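## Task

Get the yellow sponge out of the closet and set it down on the desk. The robot must not tip over or be left leaning, or the attempt fails. The sponge has to stay on the desk without the robot holding it there.

## Robot and tools

ROBOT. A simulated Hello Robot Stretch 4 with a single arm: an omni-wheel base, a lift sliding on a vertical mast, an arm that telescopes forward, a three-joint wrist (yaw, pitch, roll) and a two-finger gripper. It stands about 1.6 m tall; the base rim lies within 0.23 m of the base origin. Loose objects may occasionally get nudged by something outside your control.

FRAMES. Base frame: origin on the floor beneath the base centre, x ahead, y to the left, z up. hand_pose, a point between the open fingertips, is reported in this frame and may be slightly wrong; with all wrist joints at 0 its axes line up with the base frame. The odometry frame is where the base frame was when the scene began.

execute_actions. Argument "actions" is a list holding one action or nothing (empty list only reports state and images). Optional "cameras": list of head_camera, head_left_camera, head_right_camera, wrist_camera or "all"; omitted, null or ["all"] gives every camera, [] gives none; a bad name rejects the call. An action contains "base", "joints" or both, plus optional "pace" and "contact_limits"; or it contains only "end_of_arm". Motions in one action start together and may finish at different times.
- base: one command only, an offset relative to the base's last reported position. {"translate_m": d} drives straight, metres, forward positive, -2 to 2. {"strafe_m": d} slides sideways, metres, left positive, -2 to 2. {"rotate_rad": d} spins in place, radians, counter-clockwise (left) positive, -3.2 to 3.2.
- joints: a single object keyed by joint name, each value an absolute target (not an offset). lift_m 0 to 1.2; arm_m 0 to 0.55 (extension forward); wrist_yaw_rad -1.134 to 4.276 (0 points ahead, positive turns left, 3.14 stowed backward, above 3.4 the arm may block it); wrist_pitch_rad -1.117 to 4.259 (0 level, 1.57 pointing down); wrist_roll_rad -1.117 to 4.259 (0 keeps fingers level, positive turns clockwise when viewed from behind); gripper_m -0.038 to 0.141 (fingertip gap; negative presses the tips together). Done tolerances: lift and arm ±0.004, yaw and roll ±0.02, pitch ±0.05, gripper ±0.004. Joint targets outside range are clipped and reported; any other out-of-range value or unknown key rejects the whole call with no motion.
- pace: "slow", "default" (if omitted), "fast", "max". Base speed caps 0.1/0.3/0.4/0.6 m/s and turn caps 1/2/3/4 rad/s; with lift above 0.2 these fall, down to 0.3 m/s and 1 rad/s at lift 1.2. Wrist speed does not depend on pace. No action runs beyond 15 s.
- contact_limits: only {"arm_m": value}, 0 (most gentle) to 0.75 (most forceful), default 0.5; the arm stops when it pushes harder than this.
- end_of_arm: "enable_torque" re-powers wrist or gripper motors that shut off; they then hold position.
A joint or base you omit may keep pushing toward an earlier target without the status showing it. If any call reports a stop, the remaining execute_actions, wait and finished_scene calls in that same reply are skipped.

wait: {"seconds": 0 to 10}; commands nothing, then returns state and images.
zoom_image: {"camera": name, "region": [x0, y0, x1, y1]} in pixels of that camera's latest full image, origin top-left, at most 504x504; gives a sharper crop.
finished_scene: {"scene": 1 or 2}; ends the current scene permanently once the last command has been held, reports success and gives the next task. The goal must already hold and keep holding. Answering with no tool call ends everything.

RESULTS. base_status and joint_status describe how each motion ended: "done" (for the base, wheels turned the commanded amount, slip included); "off_target" (stopped short, may still push); "contact_stop_at_<key>" (hit something; that part goes slack, a lift may sag under load, wheels may roll); "limit_stop_at_<name>"; "time_out"; "torque_fault". After a stop the old target is dropped. "limit_stop_at_tilt" means over 6 degrees of lean: lift, arm and wheels go slack and ignore commands until it eases. "limit_stop_at_own_body" means self-collision avoidance; you can move away from the body, and it tends to occur with pitch below -0.2 combined with roll below -0.4 or above 4. on_its_own lists what happened uncommanded; its "held at" is the held target, not the position. lidar_m: 12 horizontal distances in metres from the base origin, 30-degree sectors starting straight ahead and going counter-clockwise (4th left, 7th rear, 10th right); "-" means nothing seen or closer than 0.25 m; sees from about 0.15 m up, so table tops register; may miss glass, thin legs and the rear. wrist_depth_mm: 7x7 grid of median depths, 100 to 2000 mm, top-left first, robot body included. base_odometry counts wheel turns only; heading -3.142 to 3.142, left positive. If turned_by_wheels and turned_by_imu differ by over about 0.1 rad, the base slipped or hit something. base_tilt in degrees, forward and right positive, with a constant bias up to about 1.5. motor_effort in percent of max, positive toward larger joint values, peak in brackets; wheel efforts positive mean turning right. Gripper readings and "done" do not prove a grasp; a firm squeeze at commanded gripper_m of 0 or more shows as a clear gripper effort change; a load in a level gripper shifts wrist_pitch_rad effort.

CAMERAS. head_camera at the mast top looks ahead and down (turn the base to look elsewhere); head_left_camera and head_right_camera are fisheyes beside it looking more steeply down, showing base and arm; wrist_camera looks along the fingers, tips near the bottom of its image.

AVOID. Grasp by commanding a gap smaller than the object; tighter values squeeze more and pull it toward the wrist. Raise the lift if fingertips jam on a surface. A motor straining at its limit, e.g. gripper pressed into something by a base or arm move, or over about 2 kg in a level gripper, causes a torque_fault. Do not turn or drive carrying over 1 kg with arm_m above 0.2, especially at fast paces; sustained pushes or pulls with a high gripper can tip the robot. Drops, slips, slams and hard hits are penalised. To unfold the wrist at the start, send lift_m 0.4 with wrist_yaw_rad 0 together. Keep robot motion time short.

Each tool is called after "Call:" by a JSON object that holds its "name" and its "arguments", one argument or row to a line.

## Session

Call:
{"name": "execute_actions", "arguments": {
  "actions": []
}}

Scene clock: 0.00 s.
base_odometry: x=+0.000 y=+0.000 heading=+0.000 (m, m, rad; odometry frame)
turned_by_wheels: +0.000 (rad since the last result)
turned_by_imu: +0.000 (rad since the last result)
base_tilt: forward=-0.7 right=+0.2 (deg)
lidar_m: 1.54 1.97 2.21 2.30 2.33 2.15 2.22 1.92 0.99 1.01 1.30 1.48
base_status: not commanded
joint_positions: lift_m=+0.269 arm_m=+0.000 wrist_yaw_rad=+3.118 wrist_pitch_rad=-0.010 wrist_roll_rad=+0.006 gripper_m=+0.057
joint_status: not commanded
motor_effort: lift_m=+18 arm_m=-1 wrist_yaw_rad=-1 wrist_pitch_rad=-5 wrist_roll_rad=-1 gripper_m=-5 wheel_0=+0 wheel_1=+0 wheel_2=+0 (%)
hand_pose: x=-0.1154 y=+0.0941 z=+0.4501 quat_wxyz=(+0.012, +0.005, +0.003, +1.000) (m; base frame)
wrist_depth_mm: - 142 - - - - 1863 / - 121 146 - - - 1921 / - 118 146 - - - 1863 / - 140 195 - - - 1921 / 205 - - - - - 1983 / 220 1756 205 1618 198 1464 1499 / 220 1118 1060 112 1060 976 1025
pictures: head_camera, head_left_camera, head_right_camera, wrist_camera
Images, in order (width x height): head_camera 420x560, head_left_camera 420x672, head_right_camera 420x672, wrist_camera 616x392.

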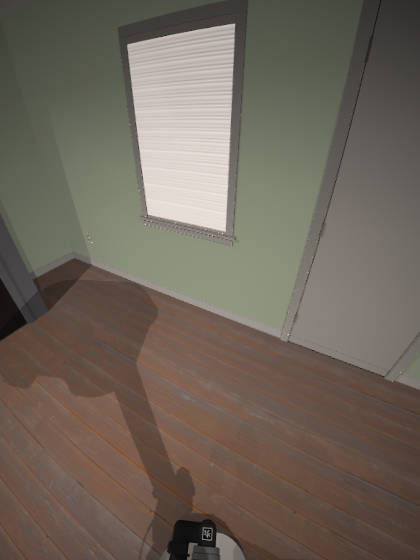

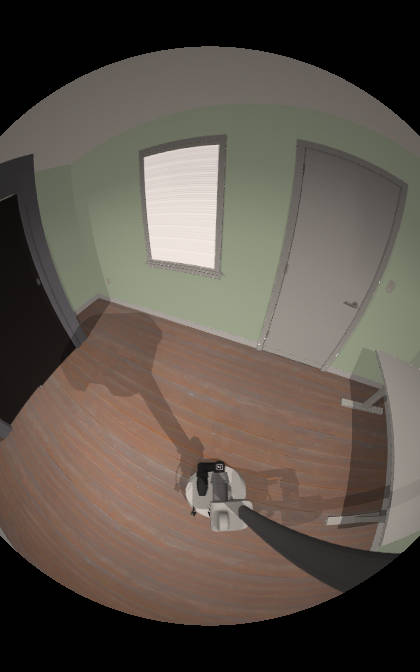

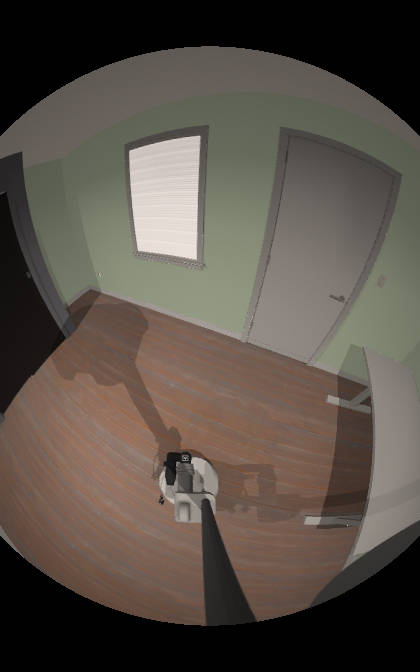

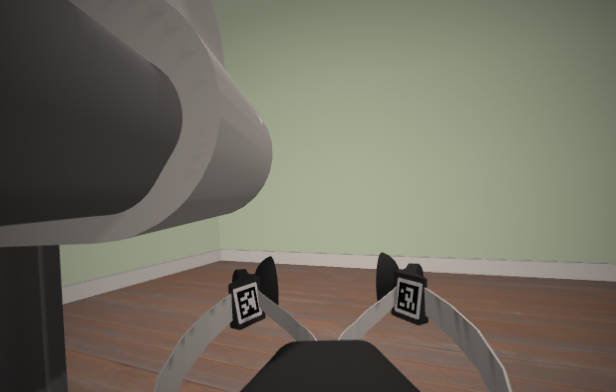

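The closet is on the left. Turn left and unfold.

Call:
{"name": "execute_actions", "arguments": {
  "actions": [
    {"base":{"rotate_rad":1.3},"joints":{"lift_m":0.6,"wrist_yaw_rad":0}}
  ],
  "cameras": ["head_camera","head_left_camera"]
}}

Scene clock: 3.23 s.
base_odometry: x=+0.000 y=+0.000 heading=+1.299 (m, m, rad; odometry frame)
turned_by_wheels: +1.299 (rad since the last result)
turned_by_imu: +1.327 (rad since the last result)
base_tilt: forward=-0.6 right=+0.2 (deg)
lidar_m: 2.19 2.43 2.21 2.16 2.20 1.00 0.95 1.10 1.53 1.49 1.67 2.19
base_status: done
joint_positions: lift_m=+0.600 arm_m=+0.000 wrist_yaw_rad=+0.000 wrist_pitch_rad=-0.010 wrist_roll_rad=+0.006 gripper_m=+0.057
joint_status: all done
motor_effort: lift_m=+22(22) arm_m=-1(1) wrist_yaw_rad=-4(10) wrist_pitch_rad=-7(6) wrist_roll_rad=+1(1) gripper_m=-4(4) wheel_0=-4(6) wheel_1=-3(8) wheel_2=-4(10) (%)
hand_pose: x=+0.4595 y=-0.0873 z=+0.7808 quat_wxyz=(+1.000, +0.003, -0.005, +0.000) (m; base frame)
wrist_depth_mm: - - - - 1921 1863 - / - - - - 1983 1863 - / - - - - - 1921 - / - - - - 1921 1921 - / - - - - - 1921 - / - - 205 - 199 1921 - / 1983 1921 1756 112 1756 1661 1661
pictures: head_camera, head_left_camera
Images, in order (width x height): head_camera 420x560, head_left_camera 420x672.

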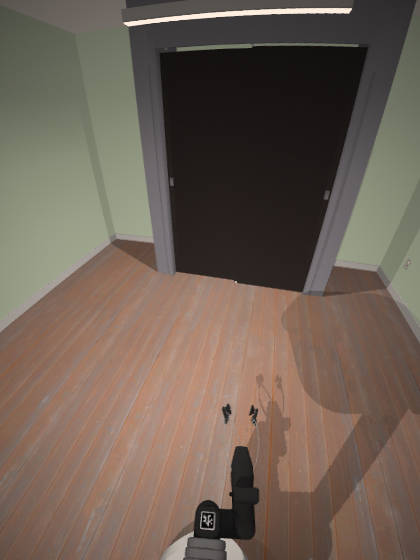

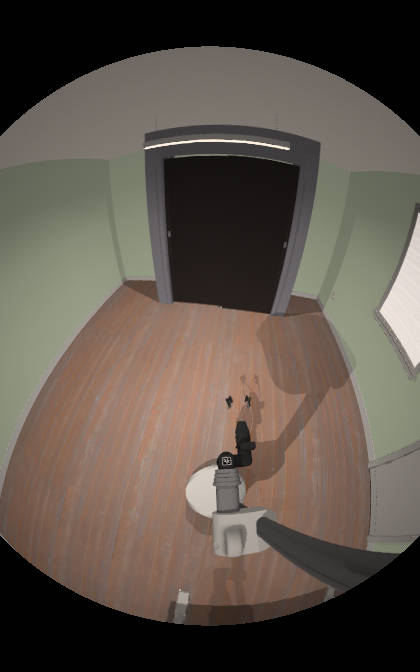

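Call:
{"name": "execute_actions", "arguments": {
  "actions": [
    {"base":{"translate_m":1.3},"joints":{"lift_m":0.8}}
  ],
  "cameras": ["head_camera","head_left_camera","wrist_camera"]
}}

Scene clock: 10.03 s.
base_odometry: x=+0.349 y=+1.252 heading=+1.299 (m, m, rad; odometry frame)
turned_by_wheels: +0.000 (rad since the last result)
turned_by_imu: -0.001 (rad since the last result)
base_tilt: forward=-0.7 right=+0.2 (deg)
lidar_m: 0.93 1.08 1.98 1.94 2.17 3.08 3.05 2.18 1.75 1.70 1.16 0.92
base_status: done
joint_positions: lift_m=+0.800 arm_m=+0.000 wrist_yaw_rad=+0.000 wrist_pitch_rad=-0.010 wrist_roll_rad=+0.006 gripper_m=+0.057
joint_status: all done
motor_effort: lift_m=+21(20) arm_m=-1(1) wrist_yaw_rad=-3(4) wrist_pitch_rad=-6(6) wrist_roll_rad=-1(1) gripper_m=-2(3) wheel_0=+2(5) wheel_1=+2(6) wheel_2=-2(13) (%)
hand_pose: x=+0.4594 y=-0.0874 z=+0.9809 quat_wxyz=(+1.000, +0.003, -0.005, +0.000) (m; base frame)
wrist_depth_mm: 878 878 820 778 699 661 634 / 891 866 842 788 707 661 634 / 891 878 831 788 707 661 640 / 878 878 842 778 707 668 640 / 878 904 842 798 691 668 647 / 904 878 205 788 198 676 654 / 891 891 831 112 691 668 647
pictures: head_camera, head_left_camera, wrist_camera
Images, in order (width x height): head_camera 420x560, head_left_camera 420x672, wrist_camera 616x392.

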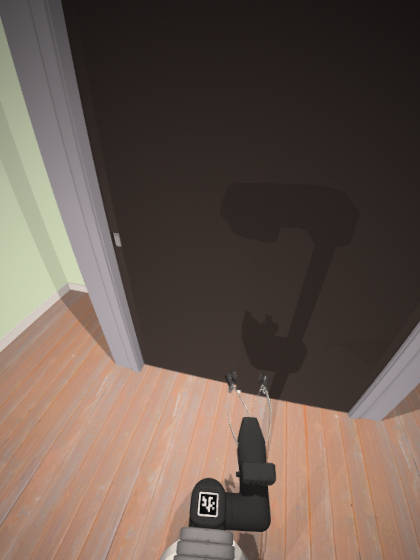

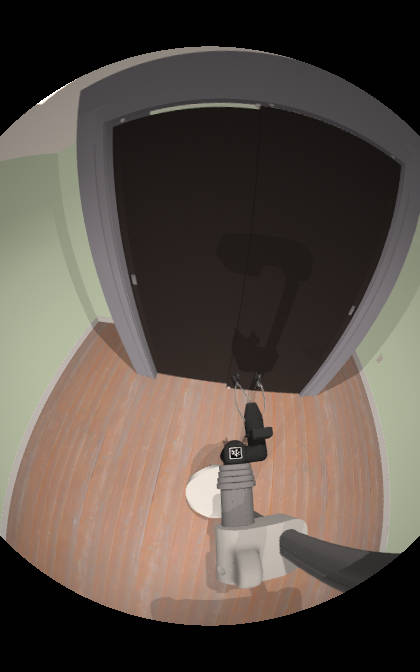

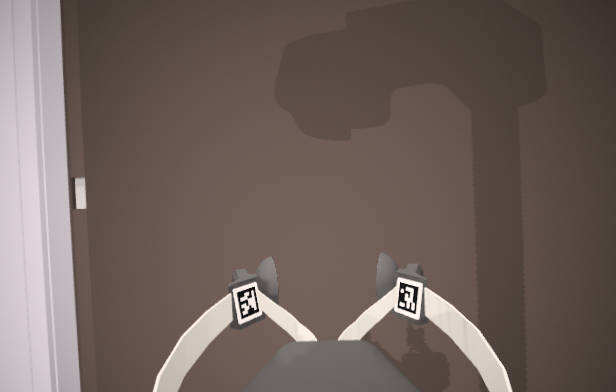

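Call:
{"name": "execute_actions", "arguments": {
  "actions": [
    {"base":{"rotate_rad":-0.23}}
  ],
  "cameras": ["head_left_camera","wrist_camera"]
}}

Call:
{"name": "execute_actions", "arguments": {
  "actions": [
    {"base":{"strafe_m":-0.45}}
  ],
  "cameras": ["head_left_camera","wrist_camera"]
}}

Scene clock: 13.10 s.
base_odometry: x=+0.349 y=+1.252 heading=+1.070 (m, m, rad; odometry frame)
turned_by_wheels: -0.229 (rad since the last result)
turned_by_imu: -0.234 (rad since the last result)
base_tilt: forward=-0.7 right=+0.2 (deg)
lidar_m: 0.91 1.00 1.25 1.96 2.00 2.66 3.11 2.30 1.86 1.73 1.79 1.00
base_status: done
joint_positions: lift_m=+0.800 arm_m=+0.000 wrist_yaw_rad=+0.000 wrist_pitch_rad=-0.010 wrist_roll_rad=+0.006 gripper_m=+0.057
joint_status: not commanded
motor_effort: lift_m=+21(21) arm_m=-1(1) wrist_yaw_rad=-2(1) wrist_pitch_rad=-7(5) wrist_roll_rad=+0(1) gripper_m=-3(4) wheel_0=+3(16) wheel_1=+2(7) wheel_2=+2(8) (%)
hand_pose: x=+0.4594 y=-0.0874 z=+0.9809 quat_wxyz=(+1.000, +0.003, -0.005, +0.000) (m; base frame)
wrist_depth_mm: 778 778 788 732 741 741 741 / 778 788 788 741 732 750 750 / 778 788 788 741 750 750 750 / 768 778 778 750 750 741 750 / 788 788 778 750 750 750 750 / 788 788 204 741 198 750 759 / 788 788 788 111 750 750 759
pictures: head_left_camera, wrist_camera
Images, in order (width x height): head_left_camera 420x672, wrist_camera 616x392.

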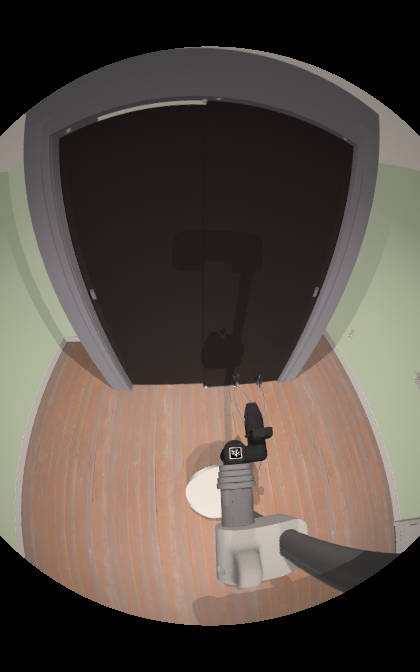

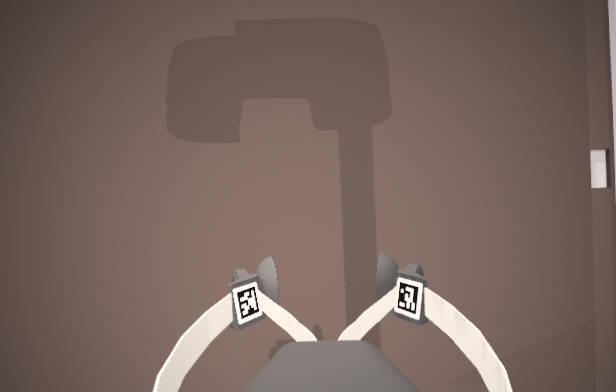

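Scene clock: 15.93 s.
base_odometry: x=+0.743 y=+1.036 heading=+1.070 (m, m, rad; odometry frame)
turned_by_wheels: +0.000 (rad since the last result)
turned_by_imu: +0.000 (rad since the last result)
base_tilt: forward=-0.7 right=+0.2 (deg)
lidar_m: 0.95 0.98 1.37 2.39 2.48 3.21 3.06 2.01 1.35 1.27 1.28 0.99
base_status: done
joint_positions: lift_m=+0.800 arm_m=+0.000 wrist_yaw_rad=+0.000 wrist_pitch_rad=-0.010 wrist_roll_rad=+0.006 gripper_m=+0.057
joint_status: not commanded
motor_effort: lift_m=+21(21) arm_m=-1(1) wrist_yaw_rad=-1(2) wrist_pitch_rad=-6(6) wrist_roll_rad=-2(1) gripper_m=-4(3) wheel_0=+2(14) wheel_1=+0(10) wheel_2=-1(0) (%)
hand_pose: x=+0.4594 y=-0.0874 z=+0.9809 quat_wxyz=(+1.000, +0.003, -0.005, +0.000) (m; base frame)
wrist_depth_mm: 759 759 768 768 750 750 1537 / 759 768 759 768 759 768 1499 / 768 768 768 778 750 759 1537 / 768 759 778 768 759 759 1537 / 768 768 768 778 768 759 1537 / 778 759 204 778 199 768 1537 / 768 778 778 112 750 759 1537
pictures: head_left_camera, wrist_camera
Images, in order (width x height): head_left_camera 420x672, wrist_camera 616x392.

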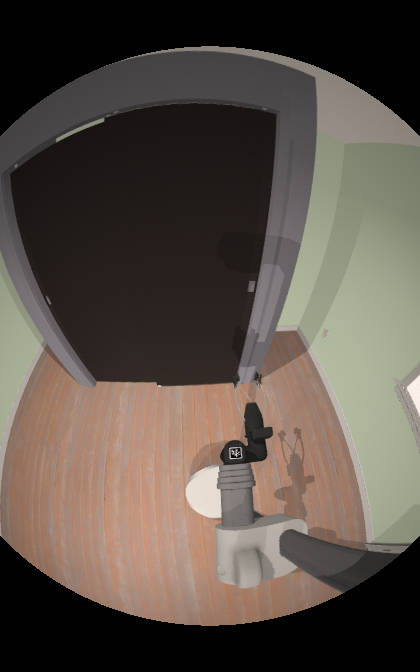

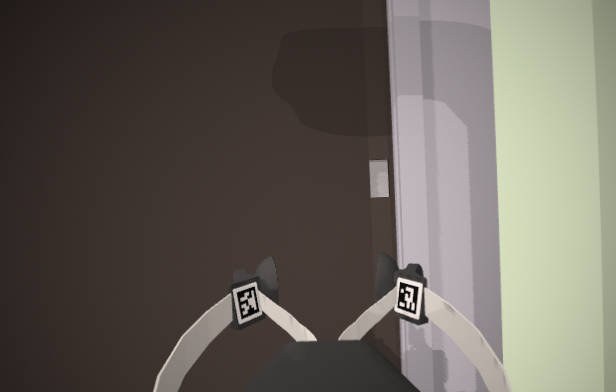

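Call:
{"name": "execute_actions", "arguments": {
  "actions": [
    {"base":{"strafe_m":-0.14},"joints":{"lift_m":0.88,"gripper_m":0.0,"arm_m":0.35}}
  ],
  "cameras": ["wrist_camera"]
}}

Scene clock: 20.23 s.
base_odometry: x=+0.866 y=+0.969 heading=+1.070 (m, m, rad; odometry frame)
turned_by_wheels: +0.000 (rad since the last result)
turned_by_imu: +0.001 (rad since the last result)
base_tilt: forward=-0.7 right=+0.2 (deg)
lidar_m: 0.94 0.97 1.34 2.55 2.60 3.20 2.58 1.78 1.24 1.12 1.16 1.04
base_status: done
joint_positions: lift_m=+0.880 arm_m=+0.349 wrist_yaw_rad=+0.000 wrist_pitch_rad=-0.010 wrist_roll_rad=+0.006 gripper_m=+0.000
joint_status: all done
motor_effort: lift_m=+21(25) arm_m=+5(10) wrist_yaw_rad=-2(1) wrist_pitch_rad=-4(5) wrist_roll_rad=-1(0) gripper_m=-7(7) wheel_0=+1(13) wheel_1=+1(9) wheel_2=+0(2) (%)
hand_pose: x=+0.8086 y=-0.0874 z=+1.0608 quat_wxyz=(+1.000, +0.003, -0.005, +0.000) (m; base frame)
wrist_depth_mm: 424 418 424 421 407 410 1160 / 421 424 424 427 407 410 1182 / 421 424 424 424 410 410 1182 / 421 427 427 427 413 413 1182 / 424 427 427 424 413 415 1205 / 424 427 424 205 186 413 1160 / 424 427 427 112 415 415 1205
pictures: wrist_camera
Images, in order (width x height): wrist_camera 616x392.

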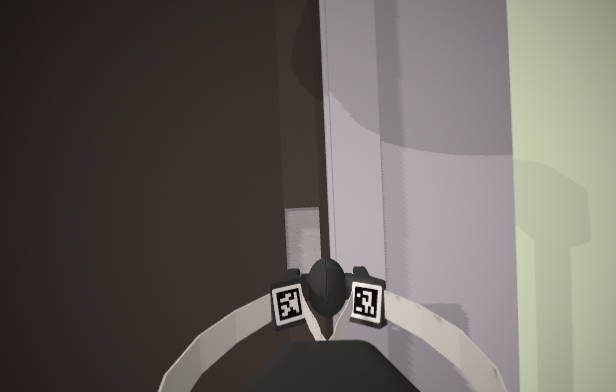

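Call:
{"name": "execute_actions", "arguments": {
  "actions": [
    {"base":{"strafe_m":0.02}}
  ],
  "cameras": []
}}

Call:
{"name": "execute_actions", "arguments": {
  "actions": [
    {"joints":{"arm_m":0.55},"contact_limits":{"arm_m":0.2},"pace":"slow"}
  ],
  "cameras": ["wrist_camera"]
}}

Scene clock: 22.47 s.
base_odometry: x=+0.848 y=+0.979 heading=+1.070 (m, m, rad; odometry frame)
turned_by_wheels: +0.000 (rad since the last result)
turned_by_imu: +0.001 (rad since the last result)
base_tilt: forward=-0.7 right=+0.2 (deg)
lidar_m: 0.95 0.98 1.32 2.51 2.57 3.22 3.06 1.84 1.23 1.14 1.13 1.00
base_status: done
joint_positions: lift_m=+0.880 arm_m=+0.349 wrist_yaw_rad=+0.000 wrist_pitch_rad=-0.010 wrist_roll_rad=+0.006 gripper_m=+0.000
joint_status: not commanded
motor_effort: lift_m=+22(22) arm_m=+5(5) wrist_yaw_rad=-1(2) wrist_pitch_rad=-5(6) wrist_roll_rad=+0(1) gripper_m=-7(6) wheel_0=+1(12) wheel_1=+0(10) wheel_2=+0(3) (%)
hand_pose: x=+0.8086 y=-0.0874 z=+1.0608 quat_wxyz=(+1.000, +0.003, -0.005, +0.000) (m; base frame)
wrist_depth_mm: 421 421 421 424 407 410 1160 / 421 424 424 421 392 407 1160 / 418 424 421 424 394 410 1182 / 421 424 421 427 394 410 1182 / 421 427 421 427 399 413 1182 / 424 427 424 205 186 415 1182 / 424 424 427 112 413 413 1182
pictures: none
No camera images: the call's "cameras" was empty. Leave "cameras" out to get every camera's image.

Scene clock: 25.83 s.
base_odometry: x=+0.848 y=+0.979 heading=+1.070 (m, m, rad; odometry frame)
turned_by_wheels: +0.000 (rad since the last result)
turned_by_imu: +0.001 (rad since the last result)
base_tilt: forward=-0.8 right=+0.2 (deg)
lidar_m: 0.95 0.99 1.38 2.53 2.59 3.20 3.05 1.84 1.25 1.14 1.16 1.03
base_status: not commanded
joint_positions: lift_m=+0.880 arm_m=+0.545 wrist_yaw_rad=-0.003 wrist_pitch_rad=-0.010 wrist_roll_rad=+0.006 gripper_m=+0.000
joint_status: arm_m contact_stop (moved +0.196 of +0.201)
on_its_own: arm_m is slack since a contact_stop (your +0.550 is given up)
motor_effort: lift_m=+22(22) arm_m=+0(15) wrist_yaw_rad=+6(23) wrist_pitch_rad=-5(6) wrist_roll_rad=-1(1) gripper_m=-4(6) wheel_0=+3(4) wheel_1=+1(1) wheel_2=-4(4) (%)
contact_limits: arm_m 0.2
hand_pose: x=+1.0043 y=-0.0882 z=+1.0608 quat_wxyz=(+1.000, +0.003, -0.005, -0.001) (m; base frame)
wrist_depth_mm: 225 227 228 228 198 212 212 / 227 227 228 229 198 213 213 / 227 228 228 229 198 213 213 / 228 229 230 230 199 214 214 / 228 229 230 241 200 214 215 / 228 230 230 196 186 215 215 / 229 230 230 112 200 200 216
pictures: wrist_camera
Images, in order (width x height): wrist_camera 616x392.

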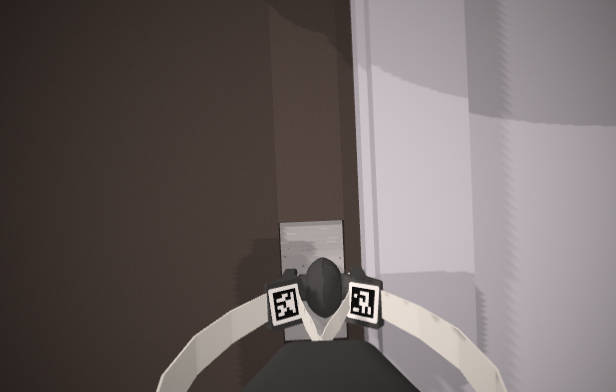

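Call:
{"name": "execute_actions", "arguments": {
  "actions": [
    {"base":{"strafe_m":0.6},"joints":{"arm_m":0.545},"pace":"slow"}
  ],
  "cameras": ["head_left_camera","wrist_camera"]
}}

Scene clock: 33.77 s.
base_odometry: x=+0.323 y=+1.267 heading=+1.067 (m, m, rad; odometry frame)
turned_by_wheels: -0.003 (rad since the last result)
turned_by_imu: -0.411 (rad since the last result)
base_tilt: forward=-0.8 right=+0.3 (deg)
lidar_m: 0.83 0.79 0.89 1.19 2.06 2.19 3.17 2.41 2.24 1.66 1.59 1.11
base_status: done
joint_positions: lift_m=+0.880 arm_m=+0.544 wrist_yaw_rad=-0.026 wrist_pitch_rad=-0.011 wrist_roll_rad=+0.006 gripper_m=+0.000
joint_status: all done
on_its_own: wrist_yaw_rad is at rest, and its effort (+75) is outside its rest range (-13 to +13)
motor_effort: lift_m=+21(22) arm_m=+5(10) wrist_yaw_rad=+75(81) wrist_pitch_rad=-3(33) wrist_roll_rad=+0(0) gripper_m=-9(11) wheel_0=-19(31) wheel_1=-5(8) wheel_2=-16(23) (%)
hand_pose: x=+1.0011 y=-0.0950 z=+1.0611 quat_wxyz=(+1.000, +0.003, -0.006, -0.013) (m; base frame)
wrist_depth_mm: 160 175 195 217 262 238 301 / 159 176 194 216 264 239 300 / 160 175 194 216 255 241 300 / 159 175 195 216 258 241 298 / 159 175 193 213 259 242 298 / 159 175 190 187 189 238 297 / 159 175 148 112 264 236 297
pictures: head_left_camera, wrist_camera
Images, in order (width x height): head_left_camera 420x672, wrist_camera 616x392.

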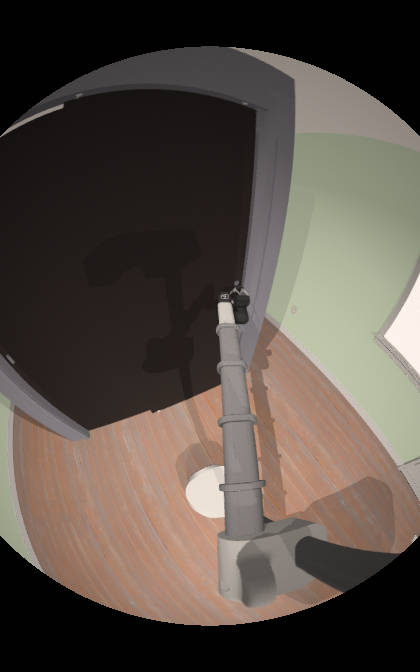

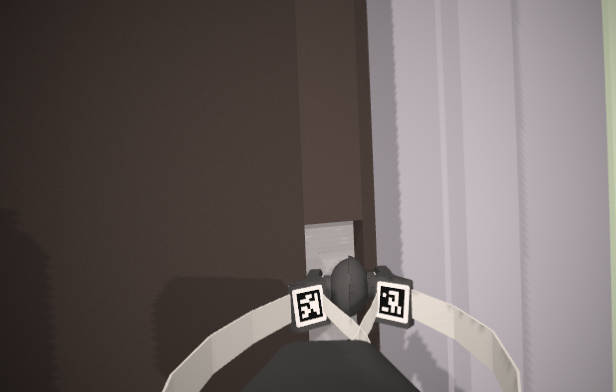

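Call:
{"name": "execute_actions", "arguments": {
  "actions": [
    {"joints":{"arm_m":0.0}}
  ],
  "cameras": []
}}

Call:
{"name": "execute_actions", "arguments": {
  "actions": [
    {"base":{"rotate_rad":0.41}}
  ],
  "cameras": ["head_left_camera","wrist_camera"]
}}

Scene clock: 43.63 s.
base_odometry: x=+0.322 y=+1.267 heading=+1.070 (m, m, rad; odometry frame)
turned_by_wheels: +0.003 (rad since the last result)
turned_by_imu: +0.005 (rad since the last result)
base_tilt: forward=-0.7 right=+0.2 (deg)
lidar_m: 0.83 0.77 0.90 1.22 2.07 2.22 3.15 2.42 2.23 1.67 1.56 1.08
base_status: not commanded
joint_positions: lift_m=+0.880 arm_m=+0.001 wrist_yaw_rad=+0.000 wrist_pitch_rad=-0.010 wrist_roll_rad=+0.006 gripper_m=+0.000
joint_status: all done
motor_effort: lift_m=+21(21) arm_m=-4(7) wrist_yaw_rad=-1(74) wrist_pitch_rad=-6(6) wrist_roll_rad=+0(1) gripper_m=-5(11) wheel_0=-1(20) wheel_1=-1(8) wheel_2=-3(17) (%)
hand_pose: x=+0.4602 y=-0.0874 z=+1.0609 quat_wxyz=(+1.000, +0.003, -0.005, +0.000) (m; base frame)
wrist_depth_mm: 564 609 668 732 820 1756 1397 / 559 609 676 732 820 1808 1397 / 559 609 668 750 820 1708 1430 / 559 609 668 741 809 1756 1397 / 559 603 668 723 809 1756 1430 / 554 615 647 205 187 1756 1430 / 559 609 647 112 809 1661 1464
pictures: none
No camera images: the call's "cameras" was empty. Leave "cameras" out to get every camera's image.

Scene clock: 44.83 s.
base_odometry: x=+0.322 y=+1.267 heading=+1.479 (m, m, rad; odometry frame)
turned_by_wheels: +0.409 (rad since the last result)
turned_by_imu: +0.418 (rad since the last result)
base_tilt: forward=-0.7 right=+0.2 (deg)
lidar_m: 0.80 0.80 1.16 2.08 2.13 2.82 3.25 2.47 1.70 1.58 1.68 0.84
base_status: done
joint_positions: lift_m=+0.880 arm_m=+0.001 wrist_yaw_rad=+0.000 wrist_pitch_rad=-0.010 wrist_roll_rad=+0.006 gripper_m=+0.000
joint_status: not commanded
motor_effort: lift_m=+21(21) arm_m=-4(4) wrist_yaw_rad=-1(1) wrist_pitch_rad=-6(6) wrist_roll_rad=-1(1) gripper_m=-4(5) wheel_0=-2(8) wheel_1=-2(7) wheel_2=-3(11) (%)
hand_pose: x=+0.4602 y=-0.0874 z=+1.0609 quat_wxyz=(+1.000, +0.003, -0.005, +0.000) (m; base frame)
wrist_depth_mm: 647 609 615 603 603 615 640 / 640 609 609 615 609 609 621 / 661 615 609 615 615 609 634 / 661 615 615 615 609 615 640 / 654 609 609 615 609 609 640 / 661 621 615 206 187 615 647 / 661 615 621 112 615 621 640
pictures: head_left_camera, wrist_camera
Images, in order (width x height): head_left_camera 420x672, wrist_camera 616x392.

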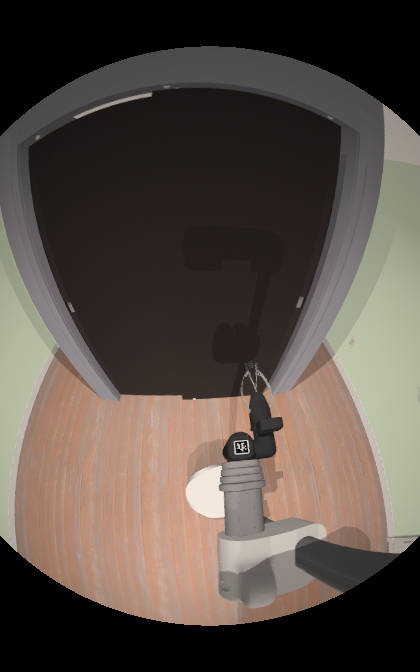

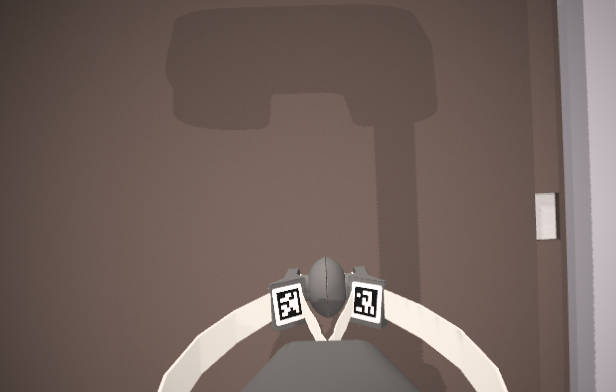

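Call:
{"name": "execute_actions", "arguments": {
  "actions": [
    {"base":{"strafe_m":-0.97},"joints":{"wrist_yaw_rad":-0.75}}
  ],
  "cameras": []
}}

Call:
{"name": "execute_actions", "arguments": {
  "actions": [
    {"base":{"rotate_rad":1.57}}
  ],
  "cameras": []
}}

Call:
{"name": "execute_actions", "arguments": {
  "actions": [
    {"base":{"strafe_m":-0.5}}
  ],
  "cameras": ["head_right_camera","wrist_camera"]
}}

Scene clock: 54.30 s.
base_odometry: x=+1.288 y=+1.179 heading=+1.479 (m, m, rad; odometry frame)
turned_by_wheels: +0.000 (rad since the last result)
turned_by_imu: -0.003 (rad since the last result)
base_tilt: forward=-0.7 right=+0.2 (deg)
lidar_m: 0.86 0.85 1.19 3.03 3.12 2.48 2.68 1.01 0.69 0.61 0.65 0.91
base_status: done
joint_positions: lift_m=+0.880 arm_m=+0.001 wrist_yaw_rad=-0.750 wrist_pitch_rad=-0.010 wrist_roll_rad=+0.006 gripper_m=+0.000
joint_status: all done
motor_effort: lift_m=+21(21) arm_m=-4(4) wrist_yaw_rad=-3(5) wrist_pitch_rad=-6(6) wrist_roll_rad=+0(0) gripper_m=-7(5) wheel_0=+1(9) wheel_1=-1(10) wheel_2=+0(4) (%)
hand_pose: x=+0.3232 y=-0.2606 z=+1.0608 quat_wxyz=(+0.931, +0.001, -0.006, -0.366) (m; base frame)
wrist_depth_mm: 1255 1397 1098 820 654 544 477 / 1205 1397 1078 820 661 549 484 / 1205 1397 1138 831 668 554 480 / 1205 1397 1118 842 676 554 480 / 1205 1397 1138 842 676 559 488 / 1229 1397 1138 204 187 564 488 / 1182 1430 1042 112 640 525 488
pictures: none
No camera images: the call's "cameras" was empty. Leave "cameras" out to get every camera's image.

Scene clock: 56.37 s.
base_odometry: x=+1.288 y=+1.179 heading=+3.049 (m, m, rad; odometry frame)
turned_by_wheels: +1.569 (rad since the last result)
turned_by_imu: +1.602 (rad since the last result)
base_tilt: forward=-0.7 right=+0.2 (deg)
lidar_m: 3.02 3.10 2.48 2.29 1.01 0.64 0.61 0.64 0.91 0.87 0.88 1.19
base_status: done
joint_positions: lift_m=+0.880 arm_m=+0.001 wrist_yaw_rad=-0.750 wrist_pitch_rad=-0.010 wrist_roll_rad=+0.006 gripper_m=+0.000
joint_status: not commanded
motor_effort: lift_m=+20(21) arm_m=-4(4) wrist_yaw_rad=-1(2) wrist_pitch_rad=-6(5) wrist_roll_rad=-1(2) gripper_m=-7(6) wheel_0=-4(5) wheel_1=-3(7) wheel_2=-3(9) (%)
hand_pose: x=+0.3232 y=-0.2606 z=+1.0609 quat_wxyz=(+0.931, +0.001, -0.006, -0.366) (m; base frame)
wrist_depth_mm: - - 1576 1138 891 798 627 / - - 1618 1118 904 798 634 / - - 1618 1160 904 820 621 / - - 1708 1160 917 798 627 / - - 1708 1160 917 809 634 / - - 1708 205 186 798 634 / - - 1499 112 891 778 634
pictures: none
No camera images: the call's "cameras" was empty. Leave "cameras" out to get every camera's image.

Scene clock: 59.37 s.
base_odometry: x=+1.335 y=+1.676 heading=+3.049 (m, m, rad; odometry frame)
turned_by_wheels: +0.000 (rad since the last result)
turned_by_imu: +0.000 (rad since the last result)
base_tilt: forward=-0.8 right=+0.2 (deg)
lidar_m: 1.22 3.18 3.02 2.78 0.89 0.65 0.63 0.64 0.88 0.84 0.39 0.47
base_status: done
joint_positions: lift_m=+0.880 arm_m=+0.001 wrist_yaw_rad=-0.750 wrist_pitch_rad=-0.010 wrist_roll_rad=+0.006 gripper_m=+0.000
joint_status: not commanded
motor_effort: lift_m=+21(21) arm_m=-4(4) wrist_yaw_rad=-2(3) wrist_pitch_rad=-6(7) wrist_roll_rad=+0(0) gripper_m=-7(6) wheel_0=+2(9) wheel_1=+1(10) wheel_2=+0(1) (%)
hand_pose: x=+0.3232 y=-0.2606 z=+1.0609 quat_wxyz=(+0.931, +0.001, -0.006, -0.366) (m; base frame)
wrist_depth_mm: 1464 798 535 433 296 249 220 / - 820 535 436 293 250 221 / - 842 544 439 296 252 223 / - 831 544 439 298 253 224 / - 854 559 433 300 255 224 / - 878 564 205 186 256 225 / - 891 504 112 294 239 227
pictures: head_right_camera, wrist_camera
Images, in order (width x height): head_right_camera 420x672, wrist_camera 616x392.

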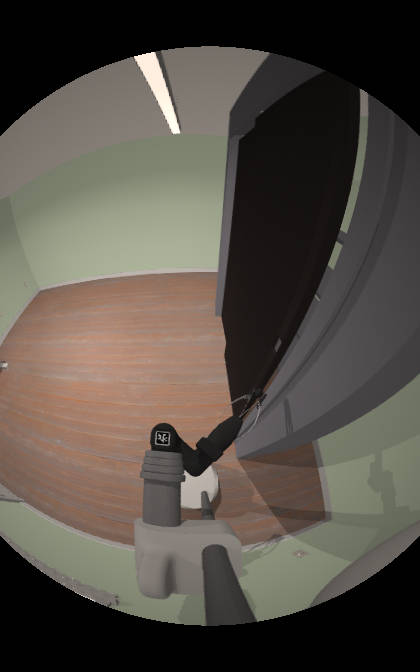

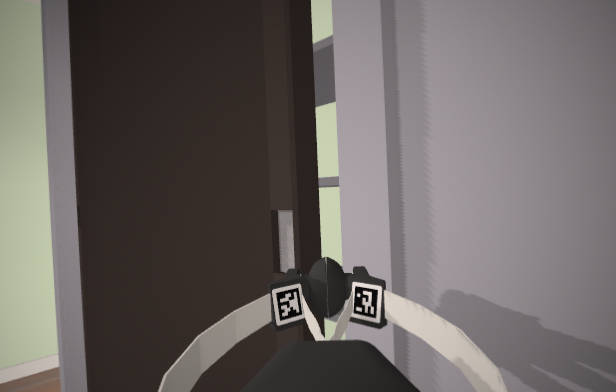

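Call:
{"name": "execute_actions", "arguments": {
  "actions": [
    {"base":{"strafe_m":-0.06},"joints":{"wrist_yaw_rad":-1.0,"arm_m":0.25}}
  ],
  "cameras": ["head_right_camera","wrist_camera"]
}}

Scene clock: 64.40 s.
torque_fault: wrist_yaw_rad switched itself off since the last result.
base_odometry: x=+1.341 y=+1.735 heading=+3.051 (m, m, rad; odometry frame)
turned_by_wheels: +0.002 (rad since the last result)
turned_by_imu: -0.143 (rad since the last result)
base_tilt: forward=-0.7 right=-3.0 (deg)
lidar_m: 0.80 2.61 1.80 1.71 0.98 0.64 0.57 0.58 0.70 1.04 0.40 0.40
base_status: done
joint_positions: lift_m=+0.880 arm_m=+0.248 wrist_yaw_rad=-1.145 wrist_pitch_rad=+0.006 wrist_roll_rad=+0.007 gripper_m=+0.000
joint_status: wrist_yaw_rad torque_fault (moved -0.395 of -0.250); the others done
on_its_own: base_tilt is 3.2 degrees off its reading at the scene's start (forward=-0.7 right=+0.2); wrist_yaw_rad is off since a torque_fault, until you send "end_of_arm": "enable_torque" (your -1.000 is given up); wrist_pitch_rad is at rest, and its effort (-52) is outside its rest range (-23 to +23)
motor_effort: lift_m=+20(21) arm_m=+9(22) wrist_yaw_rad=+0(100) wrist_pitch_rad=-52(82) wrist_roll_rad=-3(7) gripper_m=-6(7) wheel_0=+29(24) wheel_1=+2(8) wheel_2=-3(2) (%)
hand_pose: x=+0.4589 y=-0.2988 z=+1.0562 quat_wxyz=(+0.841, +0.005, +0.001, -0.542) (m; base frame)
wrist_depth_mm: 332 304 634 228 224 213 203 / 330 304 917 228 224 213 203 / 332 301 1078 228 224 211 202 / 330 303 831 229 224 213 202 / 330 309 1060 228 222 211 202 / 330 309 304 184 186 207 202 / 330 303 310 112 222 213 201
pictures: head_right_camera, wrist_camera
Images, in order (width x height): head_right_camera 420x672, wrist_camera 616x392.

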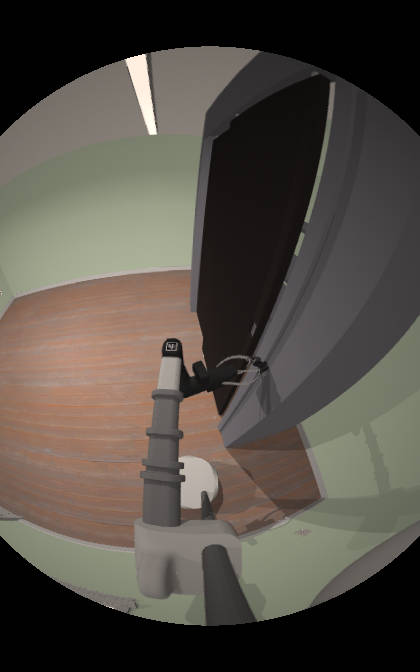

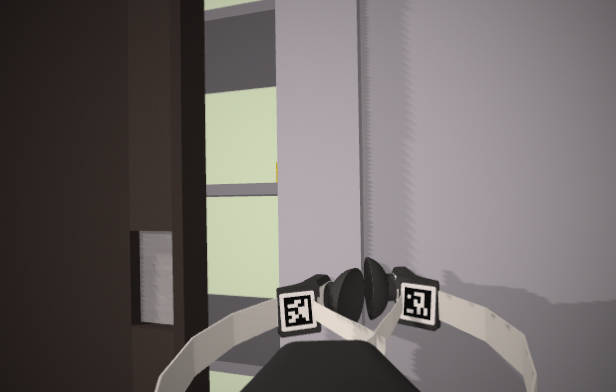

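Caught on the frame. Back off.

Call:
{"name": "execute_actions", "arguments": {
  "actions": [
    {"base":{"strafe_m":0.06},"pace":"slow"}
  ],
  "cameras": []
}}

Call:
{"name": "execute_actions", "arguments": {
  "actions": [
    {"end_of_arm":"enable_torque"}
  ],
  "cameras": []
}}

Call:
{"name": "execute_actions", "arguments": {
  "actions": [
    {"joints":{"wrist_yaw_rad":-1.0,"arm_m":0.31}}
  ],
  "cameras": ["head_right_camera","wrist_camera"]
}}

Scene clock: 67.93 s.
base_odometry: x=+1.336 y=+1.675 heading=+3.053 (m, m, rad; odometry frame)
turned_by_wheels: +0.002 (rad since the last result)
turned_by_imu: +0.000 (rad since the last result)
base_tilt: forward=-0.7 right=+0.1 (deg)
lidar_m: 0.90 3.11 3.79 2.78 1.01 0.61 0.56 0.58 0.72 1.10 0.45 0.46
base_status: done
joint_positions: lift_m=+0.880 arm_m=+0.248 wrist_yaw_rad=-1.145 wrist_pitch_rad=-0.020 wrist_roll_rad=+0.005 gripper_m=+0.000
joint_status: not commanded
on_its_own: wrist_yaw_rad is off since a torque_fault, until you send "end_of_arm": "enable_torque" (your -1.000 is given up)
motor_effort: lift_m=+19(21) arm_m=+9(9) wrist_yaw_rad=-2(1) wrist_pitch_rad=+22(51) wrist_roll_rad=+2(5) gripper_m=-7(7) wheel_0=+15(25) wheel_1=+4(9) wheel_2=+0(4) (%)
hand_pose: x=+0.4590 y=-0.2988 z=+1.0638 quat_wxyz=(+0.841, -0.003, -0.010, -0.542) (m; base frame)
wrist_depth_mm: 325 298 640 228 226 212 202 / 325 300 917 228 226 213 203 / 329 301 1078 227 226 213 203 / 327 300 1060 229 227 213 204 / 330 307 1078 229 225 213 204 / 329 309 306 185 189 208 204 / 332 304 314 112 224 214 204
pictures: none
No camera images: the call's "cameras" was empty. Leave "cameras" out to get every camera's image.

Scene clock: 68.23 s.
base_odometry: x=+1.336 y=+1.675 heading=+3.053 (m, m, rad; odometry frame)
turned_by_wheels: +0.000 (rad since the last result)
turned_by_imu: +0.000 (rad since the last result)
base_tilt: forward=-0.7 right=+0.1 (deg)
lidar_m: 0.91 3.15 3.78 2.77 1.05 0.62 0.55 0.57 0.71 1.07 0.41 0.44
base_status: not commanded
joint_positions: lift_m=+0.880 arm_m=+0.248 wrist_yaw_rad=-1.144 wrist_pitch_rad=-0.020 wrist_roll_rad=+0.005 gripper_m=+0.000
joint_status: not commanded
end_of_arm: enable_torque: each motor that was off is on again
on_its_own: wrist_yaw_rad is held at -1.141, not at your -1.000, since a torque_fault
motor_effort: lift_m=+20(20) arm_m=+9(9) wrist_yaw_rad=+9(8) wrist_pitch_rad=+22(22) wrist_roll_rad=+1(3) gripper_m=-7(7) wheel_0=+16(16) wheel_1=+4(4) wheel_2=-1(0) (%)
hand_pose: x=+0.4591 y=-0.2988 z=+1.0638 quat_wxyz=(+0.841, -0.003, -0.010, -0.541) (m; base frame)
wrist_depth_mm: 327 300 647 226 225 212 202 / 329 301 931 227 226 212 203 / 327 301 1098 228 227 213 204 / 327 303 1078 228 227 213 202 / 329 309 1060 229 224 213 204 / 332 310 304 185 189 208 204 / 332 303 310 112 224 213 204
pictures: none
No camera images: the call's "cameras" was empty. Leave "cameras" out to get every camera's image.

Scene clock: 69.43 s.
torque_fault: wrist_yaw_rad switched itself off since the last result.
base_odometry: x=+1.335 y=+1.676 heading=+3.052 (m, m, rad; odometry frame)
turned_by_wheels: -0.001 (rad since the last result)
turned_by_imu: +0.003 (rad since the last result)
base_tilt: forward=-0.7 right=+0.2 (deg)
lidar_m: 0.91 3.15 3.79 2.74 0.95 0.61 0.56 0.55 0.72 1.06 0.44 0.43
base_status: not commanded
joint_positions: lift_m=+0.880 arm_m=+0.224 wrist_yaw_rad=-1.117 wrist_pitch_rad=-0.014 wrist_roll_rad=+0.006 gripper_m=+0.000
joint_status: arm_m contact_stop (moved -0.025 of +0.062); wrist_yaw_rad torque_fault (moved +0.028 of +0.144)
on_its_own: arm_m is slack since a contact_stop (your +0.310 is given up); wrist_yaw_rad is off since a torque_fault, until you send "end_of_arm": "enable_torque" (your -1.000 is given up)
motor_effort: lift_m=+19(19) arm_m=+0(20) wrist_yaw_rad=-2(100) wrist_pitch_rad=+7(24) wrist_roll_rad=+2(5) gripper_m=-7(10) wheel_0=+6(22) wheel_1=+1(11) wheel_2=+2(6) (%)
hand_pose: x=+0.4428 y=-0.2976 z=+1.0623 quat_wxyz=(+0.848, -0.001, -0.008, -0.530) (m; base frame)
wrist_depth_mm: 349 319 647 242 234 217 206 / 353 320 946 242 234 217 208 / 353 320 1118 243 236 220 208 / 357 324 1098 244 236 219 209 / 355 332 1098 241 236 220 210 / 359 330 324 205 187 220 208 / 359 327 492 112 232 215 210
pictures: head_right_camera, wrist_camera
Images, in order (width x height): head_right_camera 420x672, wrist_camera 616x392.

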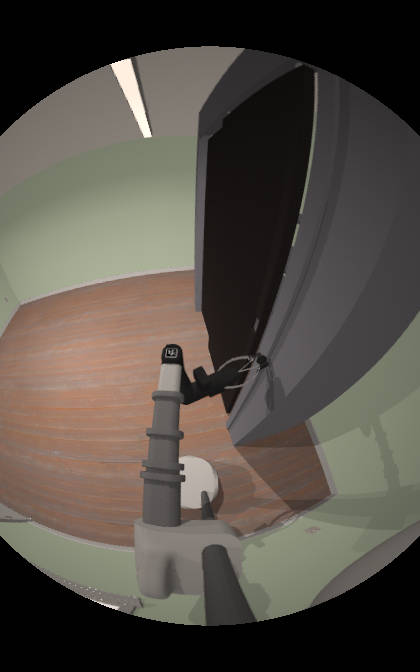

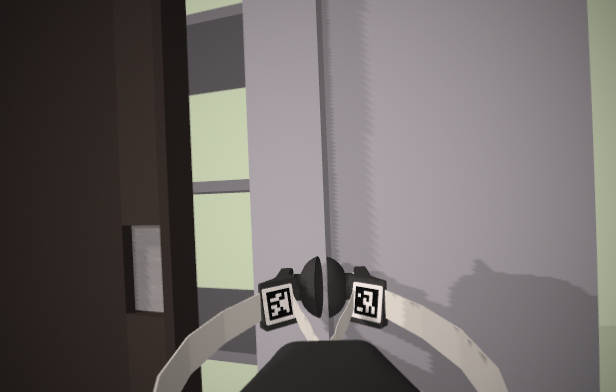

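Step by step now: back off clearly first.

Call:
{"name": "execute_actions", "arguments": {
  "actions": [
    {"base":{"strafe_m":0.07},"pace":"slow"}
  ],
  "cameras": []
}}

Call:
{"name": "execute_actions", "arguments": {
  "actions": [
    {"end_of_arm":"enable_torque"}
  ],
  "cameras": []
}}

Call:
{"name": "execute_actions", "arguments": {
  "actions": [
    {"base":{"rotate_rad":0.11},"joints":{"arm_m":0.33}}
  ],
  "cameras": ["head_right_camera","wrist_camera"]
}}

Scene clock: 72.87 s.
base_odometry: x=+1.329 y=+1.606 heading=+3.052 (m, m, rad; odometry frame)
turned_by_wheels: +0.000 (rad since the last result)
turned_by_imu: +0.001 (rad since the last result)
base_tilt: forward=-0.7 right=+0.2 (deg)
lidar_m: 1.05 3.13 3.74 2.71 1.02 0.60 0.57 0.59 0.72 1.16 0.50 0.53
base_status: done
joint_positions: lift_m=+0.880 arm_m=+0.224 wrist_yaw_rad=-1.116 wrist_pitch_rad=-0.011 wrist_roll_rad=+0.006 gripper_m=+0.000
joint_status: not commanded
on_its_own: arm_m is slack since a contact_stop (your +0.310 is given up); wrist_yaw_rad is off since a torque_fault, until you send "end_of_arm": "enable_torque" (your -1.000 is given up)
motor_effort: lift_m=+19(19) arm_m=+0(0) wrist_yaw_rad=-3(1) wrist_pitch_rad=-5(7) wrist_roll_rad=+0(0) gripper_m=-7(7) wheel_0=-4(9) wheel_1=+2(7) wheel_2=+0(0) (%)
hand_pose: x=+0.4430 y=-0.2976 z=+1.0612 quat_wxyz=(+0.848, +0.000, -0.006, -0.529) (m; base frame)
wrist_depth_mm: 439 397 379 306 297 277 569 / 439 399 379 307 298 277 569 / 442 402 379 306 296 278 268 / 442 404 384 307 297 281 268 / 445 407 387 310 298 281 268 / 452 404 382 206 186 281 270 / 452 410 377 112 297 274 271
pictures: none
No camera images: the call's "cameras" was empty. Leave "cameras" out to get every camera's image.

Scene clock: 73.17 s.
base_odometry: x=+1.329 y=+1.606 heading=+3.052 (m, m, rad; odometry frame)
turned_by_wheels: +0.000 (rad since the last result)
turned_by_imu: +0.000 (rad since the last result)
base_tilt: forward=-0.7 right=+0.3 (deg)
lidar_m: 1.08 3.13 3.79 2.70 1.04 0.64 0.59 0.59 0.71 1.15 0.47 0.52
base_status: not commanded
joint_positions: lift_m=+0.880 arm_m=+0.224 wrist_yaw_rad=-1.116 wrist_pitch_rad=-0.011 wrist_roll_rad=+0.006 gripper_m=+0.000
joint_status: not commanded
end_of_arm: enable_torque: each motor that was off is on again
on_its_own: wrist_yaw_rad is held at -1.116, not at your -1.000, since a torque_fault; arm_m is slack since a contact_stop (your +0.310 is given up)
motor_effort: lift_m=+19(19) arm_m=+0(0) wrist_yaw_rad=-1(0) wrist_pitch_rad=-4(5) wrist_roll_rad=+0(0) gripper_m=-7(6) wheel_0=-3(3) wheel_1=+2(2) wheel_2=+0(0) (%)
hand_pose: x=+0.4430 y=-0.2976 z=+1.0612 quat_wxyz=(+0.848, +0.000, -0.006, -0.529) (m; base frame)
wrist_depth_mm: 436 399 377 306 298 277 574 / 436 399 382 304 300 278 268 / 442 402 382 306 297 279 267 / 445 407 389 307 297 281 267 / 445 404 389 310 298 282 270 / 449 404 379 205 186 282 270 / 452 413 377 112 298 276 272
pictures: none
No camera images: the call's "cameras" was empty. Leave "cameras" out to get every camera's image.

Scene clock: 74.47 s.
base_odometry: x=+1.329 y=+1.606 heading=-3.122 (m, m, rad; odometry frame)
turned_by_wheels: +0.109 (rad since the last result)
turned_by_imu: +0.112 (rad since the last result)
base_tilt: forward=-0.7 right=+0.2 (deg)
lidar_m: 1.52 3.19 2.90 2.70 0.90 0.58 0.56 0.59 0.80 1.13 0.49 0.57
base_status: done
joint_positions: lift_m=+0.880 arm_m=+0.329 wrist_yaw_rad=-1.116 wrist_pitch_rad=-0.011 wrist_roll_rad=+0.006 gripper_m=+0.000
joint_status: all done
on_its_own: wrist_yaw_rad is held at -1.116, not at your -1.000, since a torque_fault
motor_effort: lift_m=+19(19) arm_m=+5(5) wrist_yaw_rad=-1(1) wrist_pitch_rad=-5(4) wrist_roll_rad=+1(1) gripper_m=-7(5) wheel_0=-4(7) wheel_1=-3(6) wheel_2=-3(8) (%)
hand_pose: x=+0.5483 y=-0.2975 z=+1.0611 quat_wxyz=(+0.848, +0.000, -0.006, -0.529) (m; base frame)
wrist_depth_mm: 559 480 421 382 640 297 268 / 559 484 424 384 931 334 270 / 564 488 430 384 1025 379 270 / 574 492 430 384 654 615 272 / 574 496 436 389 379 976 272 / 574 496 436 204 187 691 273 / 580 504 418 112 654 282 273
pictures: head_right_camera, wrist_camera
Images, in order (width x height): head_right_camera 420x672, wrist_camera 616x392.

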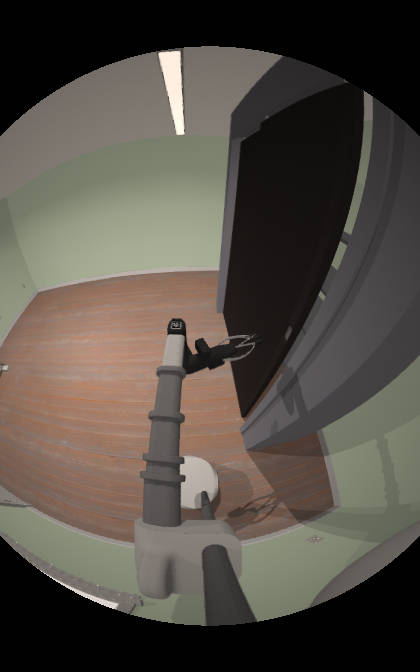

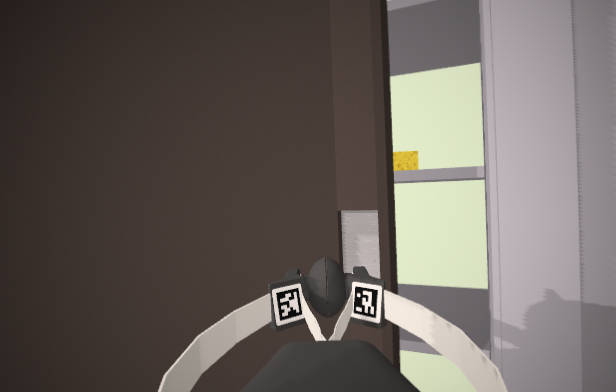

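Call:
{"name": "execute_actions", "arguments": {
  "actions": [
    {"joints":{"arm_m":0.28}}
  ],
  "cameras": []
}}

Call:
{"name": "execute_actions", "arguments": {
  "actions": [
    {"base":{"strafe_m":-0.12},"pace":"slow"}
  ],
  "cameras": ["wrist_camera"]
}}

Scene clock: 77.97 s.
base_odometry: x=+1.329 y=+1.606 heading=-3.122 (m, m, rad; odometry frame)
turned_by_wheels: +0.000 (rad since the last result)
turned_by_imu: +0.001 (rad since the last result)
base_tilt: forward=-0.6 right=+0.2 (deg)
lidar_m: 1.48 3.19 2.95 2.71 0.90 0.59 0.58 0.57 0.79 1.16 0.49 0.59
base_status: not commanded
joint_positions: lift_m=+0.880 arm_m=+0.281 wrist_yaw_rad=-1.116 wrist_pitch_rad=-0.010 wrist_roll_rad=+0.006 gripper_m=+0.000
joint_status: all done
on_its_own: wrist_yaw_rad is held at -1.116, not at your -1.000, since a torque_fault
motor_effort: lift_m=+19(19) arm_m=-4(4) wrist_yaw_rad=-1(3) wrist_pitch_rad=-5(5) wrist_roll_rad=+0(0) gripper_m=-7(5) wheel_0=-4(4) wheel_1=-3(3) wheel_2=-3(3) (%)
hand_pose: x=+0.4999 y=-0.2976 z=+1.0611 quat_wxyz=(+0.848, +0.000, -0.006, -0.529) (m; base frame)
wrist_depth_mm: 569 488 427 387 732 294 282 / 574 488 433 392 1042 294 282 / 574 496 433 392 1060 296 282 / 580 496 436 389 1060 297 283 / 585 504 439 394 1078 297 283 / 585 504 439 205 186 298 286 / 591 504 424 112 1042 296 286
pictures: none
No camera images: the call's "cameras" was empty. Leave "cameras" out to get every camera's image.

Scene clock: 80.30 s.
base_odometry: x=+1.327 y=+1.726 heading=-3.122 (m, m, rad; odometry frame)
turned_by_wheels: +0.000 (rad since the last result)
turned_by_imu: +0.000 (rad since the last result)
base_tilt: forward=-0.7 right=+0.2 (deg)
lidar_m: 1.00 3.18 3.07 2.82 0.90 0.62 0.55 0.58 0.79 1.04 0.38 0.41
base_status: done
joint_positions: lift_m=+0.880 arm_m=+0.281 wrist_yaw_rad=-1.116 wrist_pitch_rad=-0.010 wrist_roll_rad=+0.006 gripper_m=+0.000
joint_status: not commanded
on_its_own: wrist_yaw_rad is held at -1.116, not at your -1.000, since a torque_fault
motor_effort: lift_m=+19(19) arm_m=-4(4) wrist_yaw_rad=-2(1) wrist_pitch_rad=-5(5) wrist_roll_rad=+0(0) gripper_m=-7(7) wheel_0=+2(5) wheel_1=-4(6) wheel_2=+0(4) (%)
hand_pose: x=+0.4999 y=-0.2976 z=+1.0611 quat_wxyz=(+0.848, +0.000, -0.006, -0.529) (m; base frame)
wrist_depth_mm: 373 320 285 668 200 186 183 / 375 322 285 991 200 188 183 / 375 325 286 1025 201 189 184 / 379 327 289 683 202 189 185 / 384 330 296 300 203 190 186 / 387 330 294 205 186 190 186 / 389 332 279 112 198 185 187
pictures: wrist_camera
Images, in order (width x height): wrist_camera 616x392.

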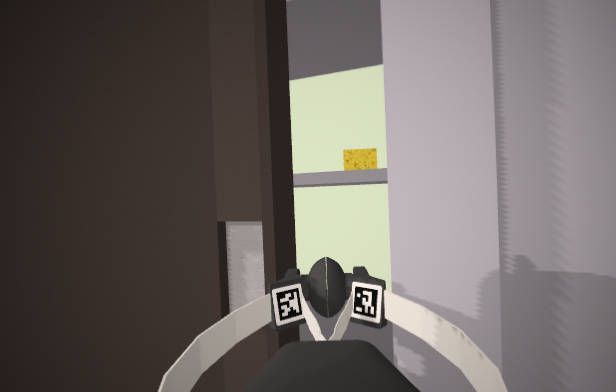

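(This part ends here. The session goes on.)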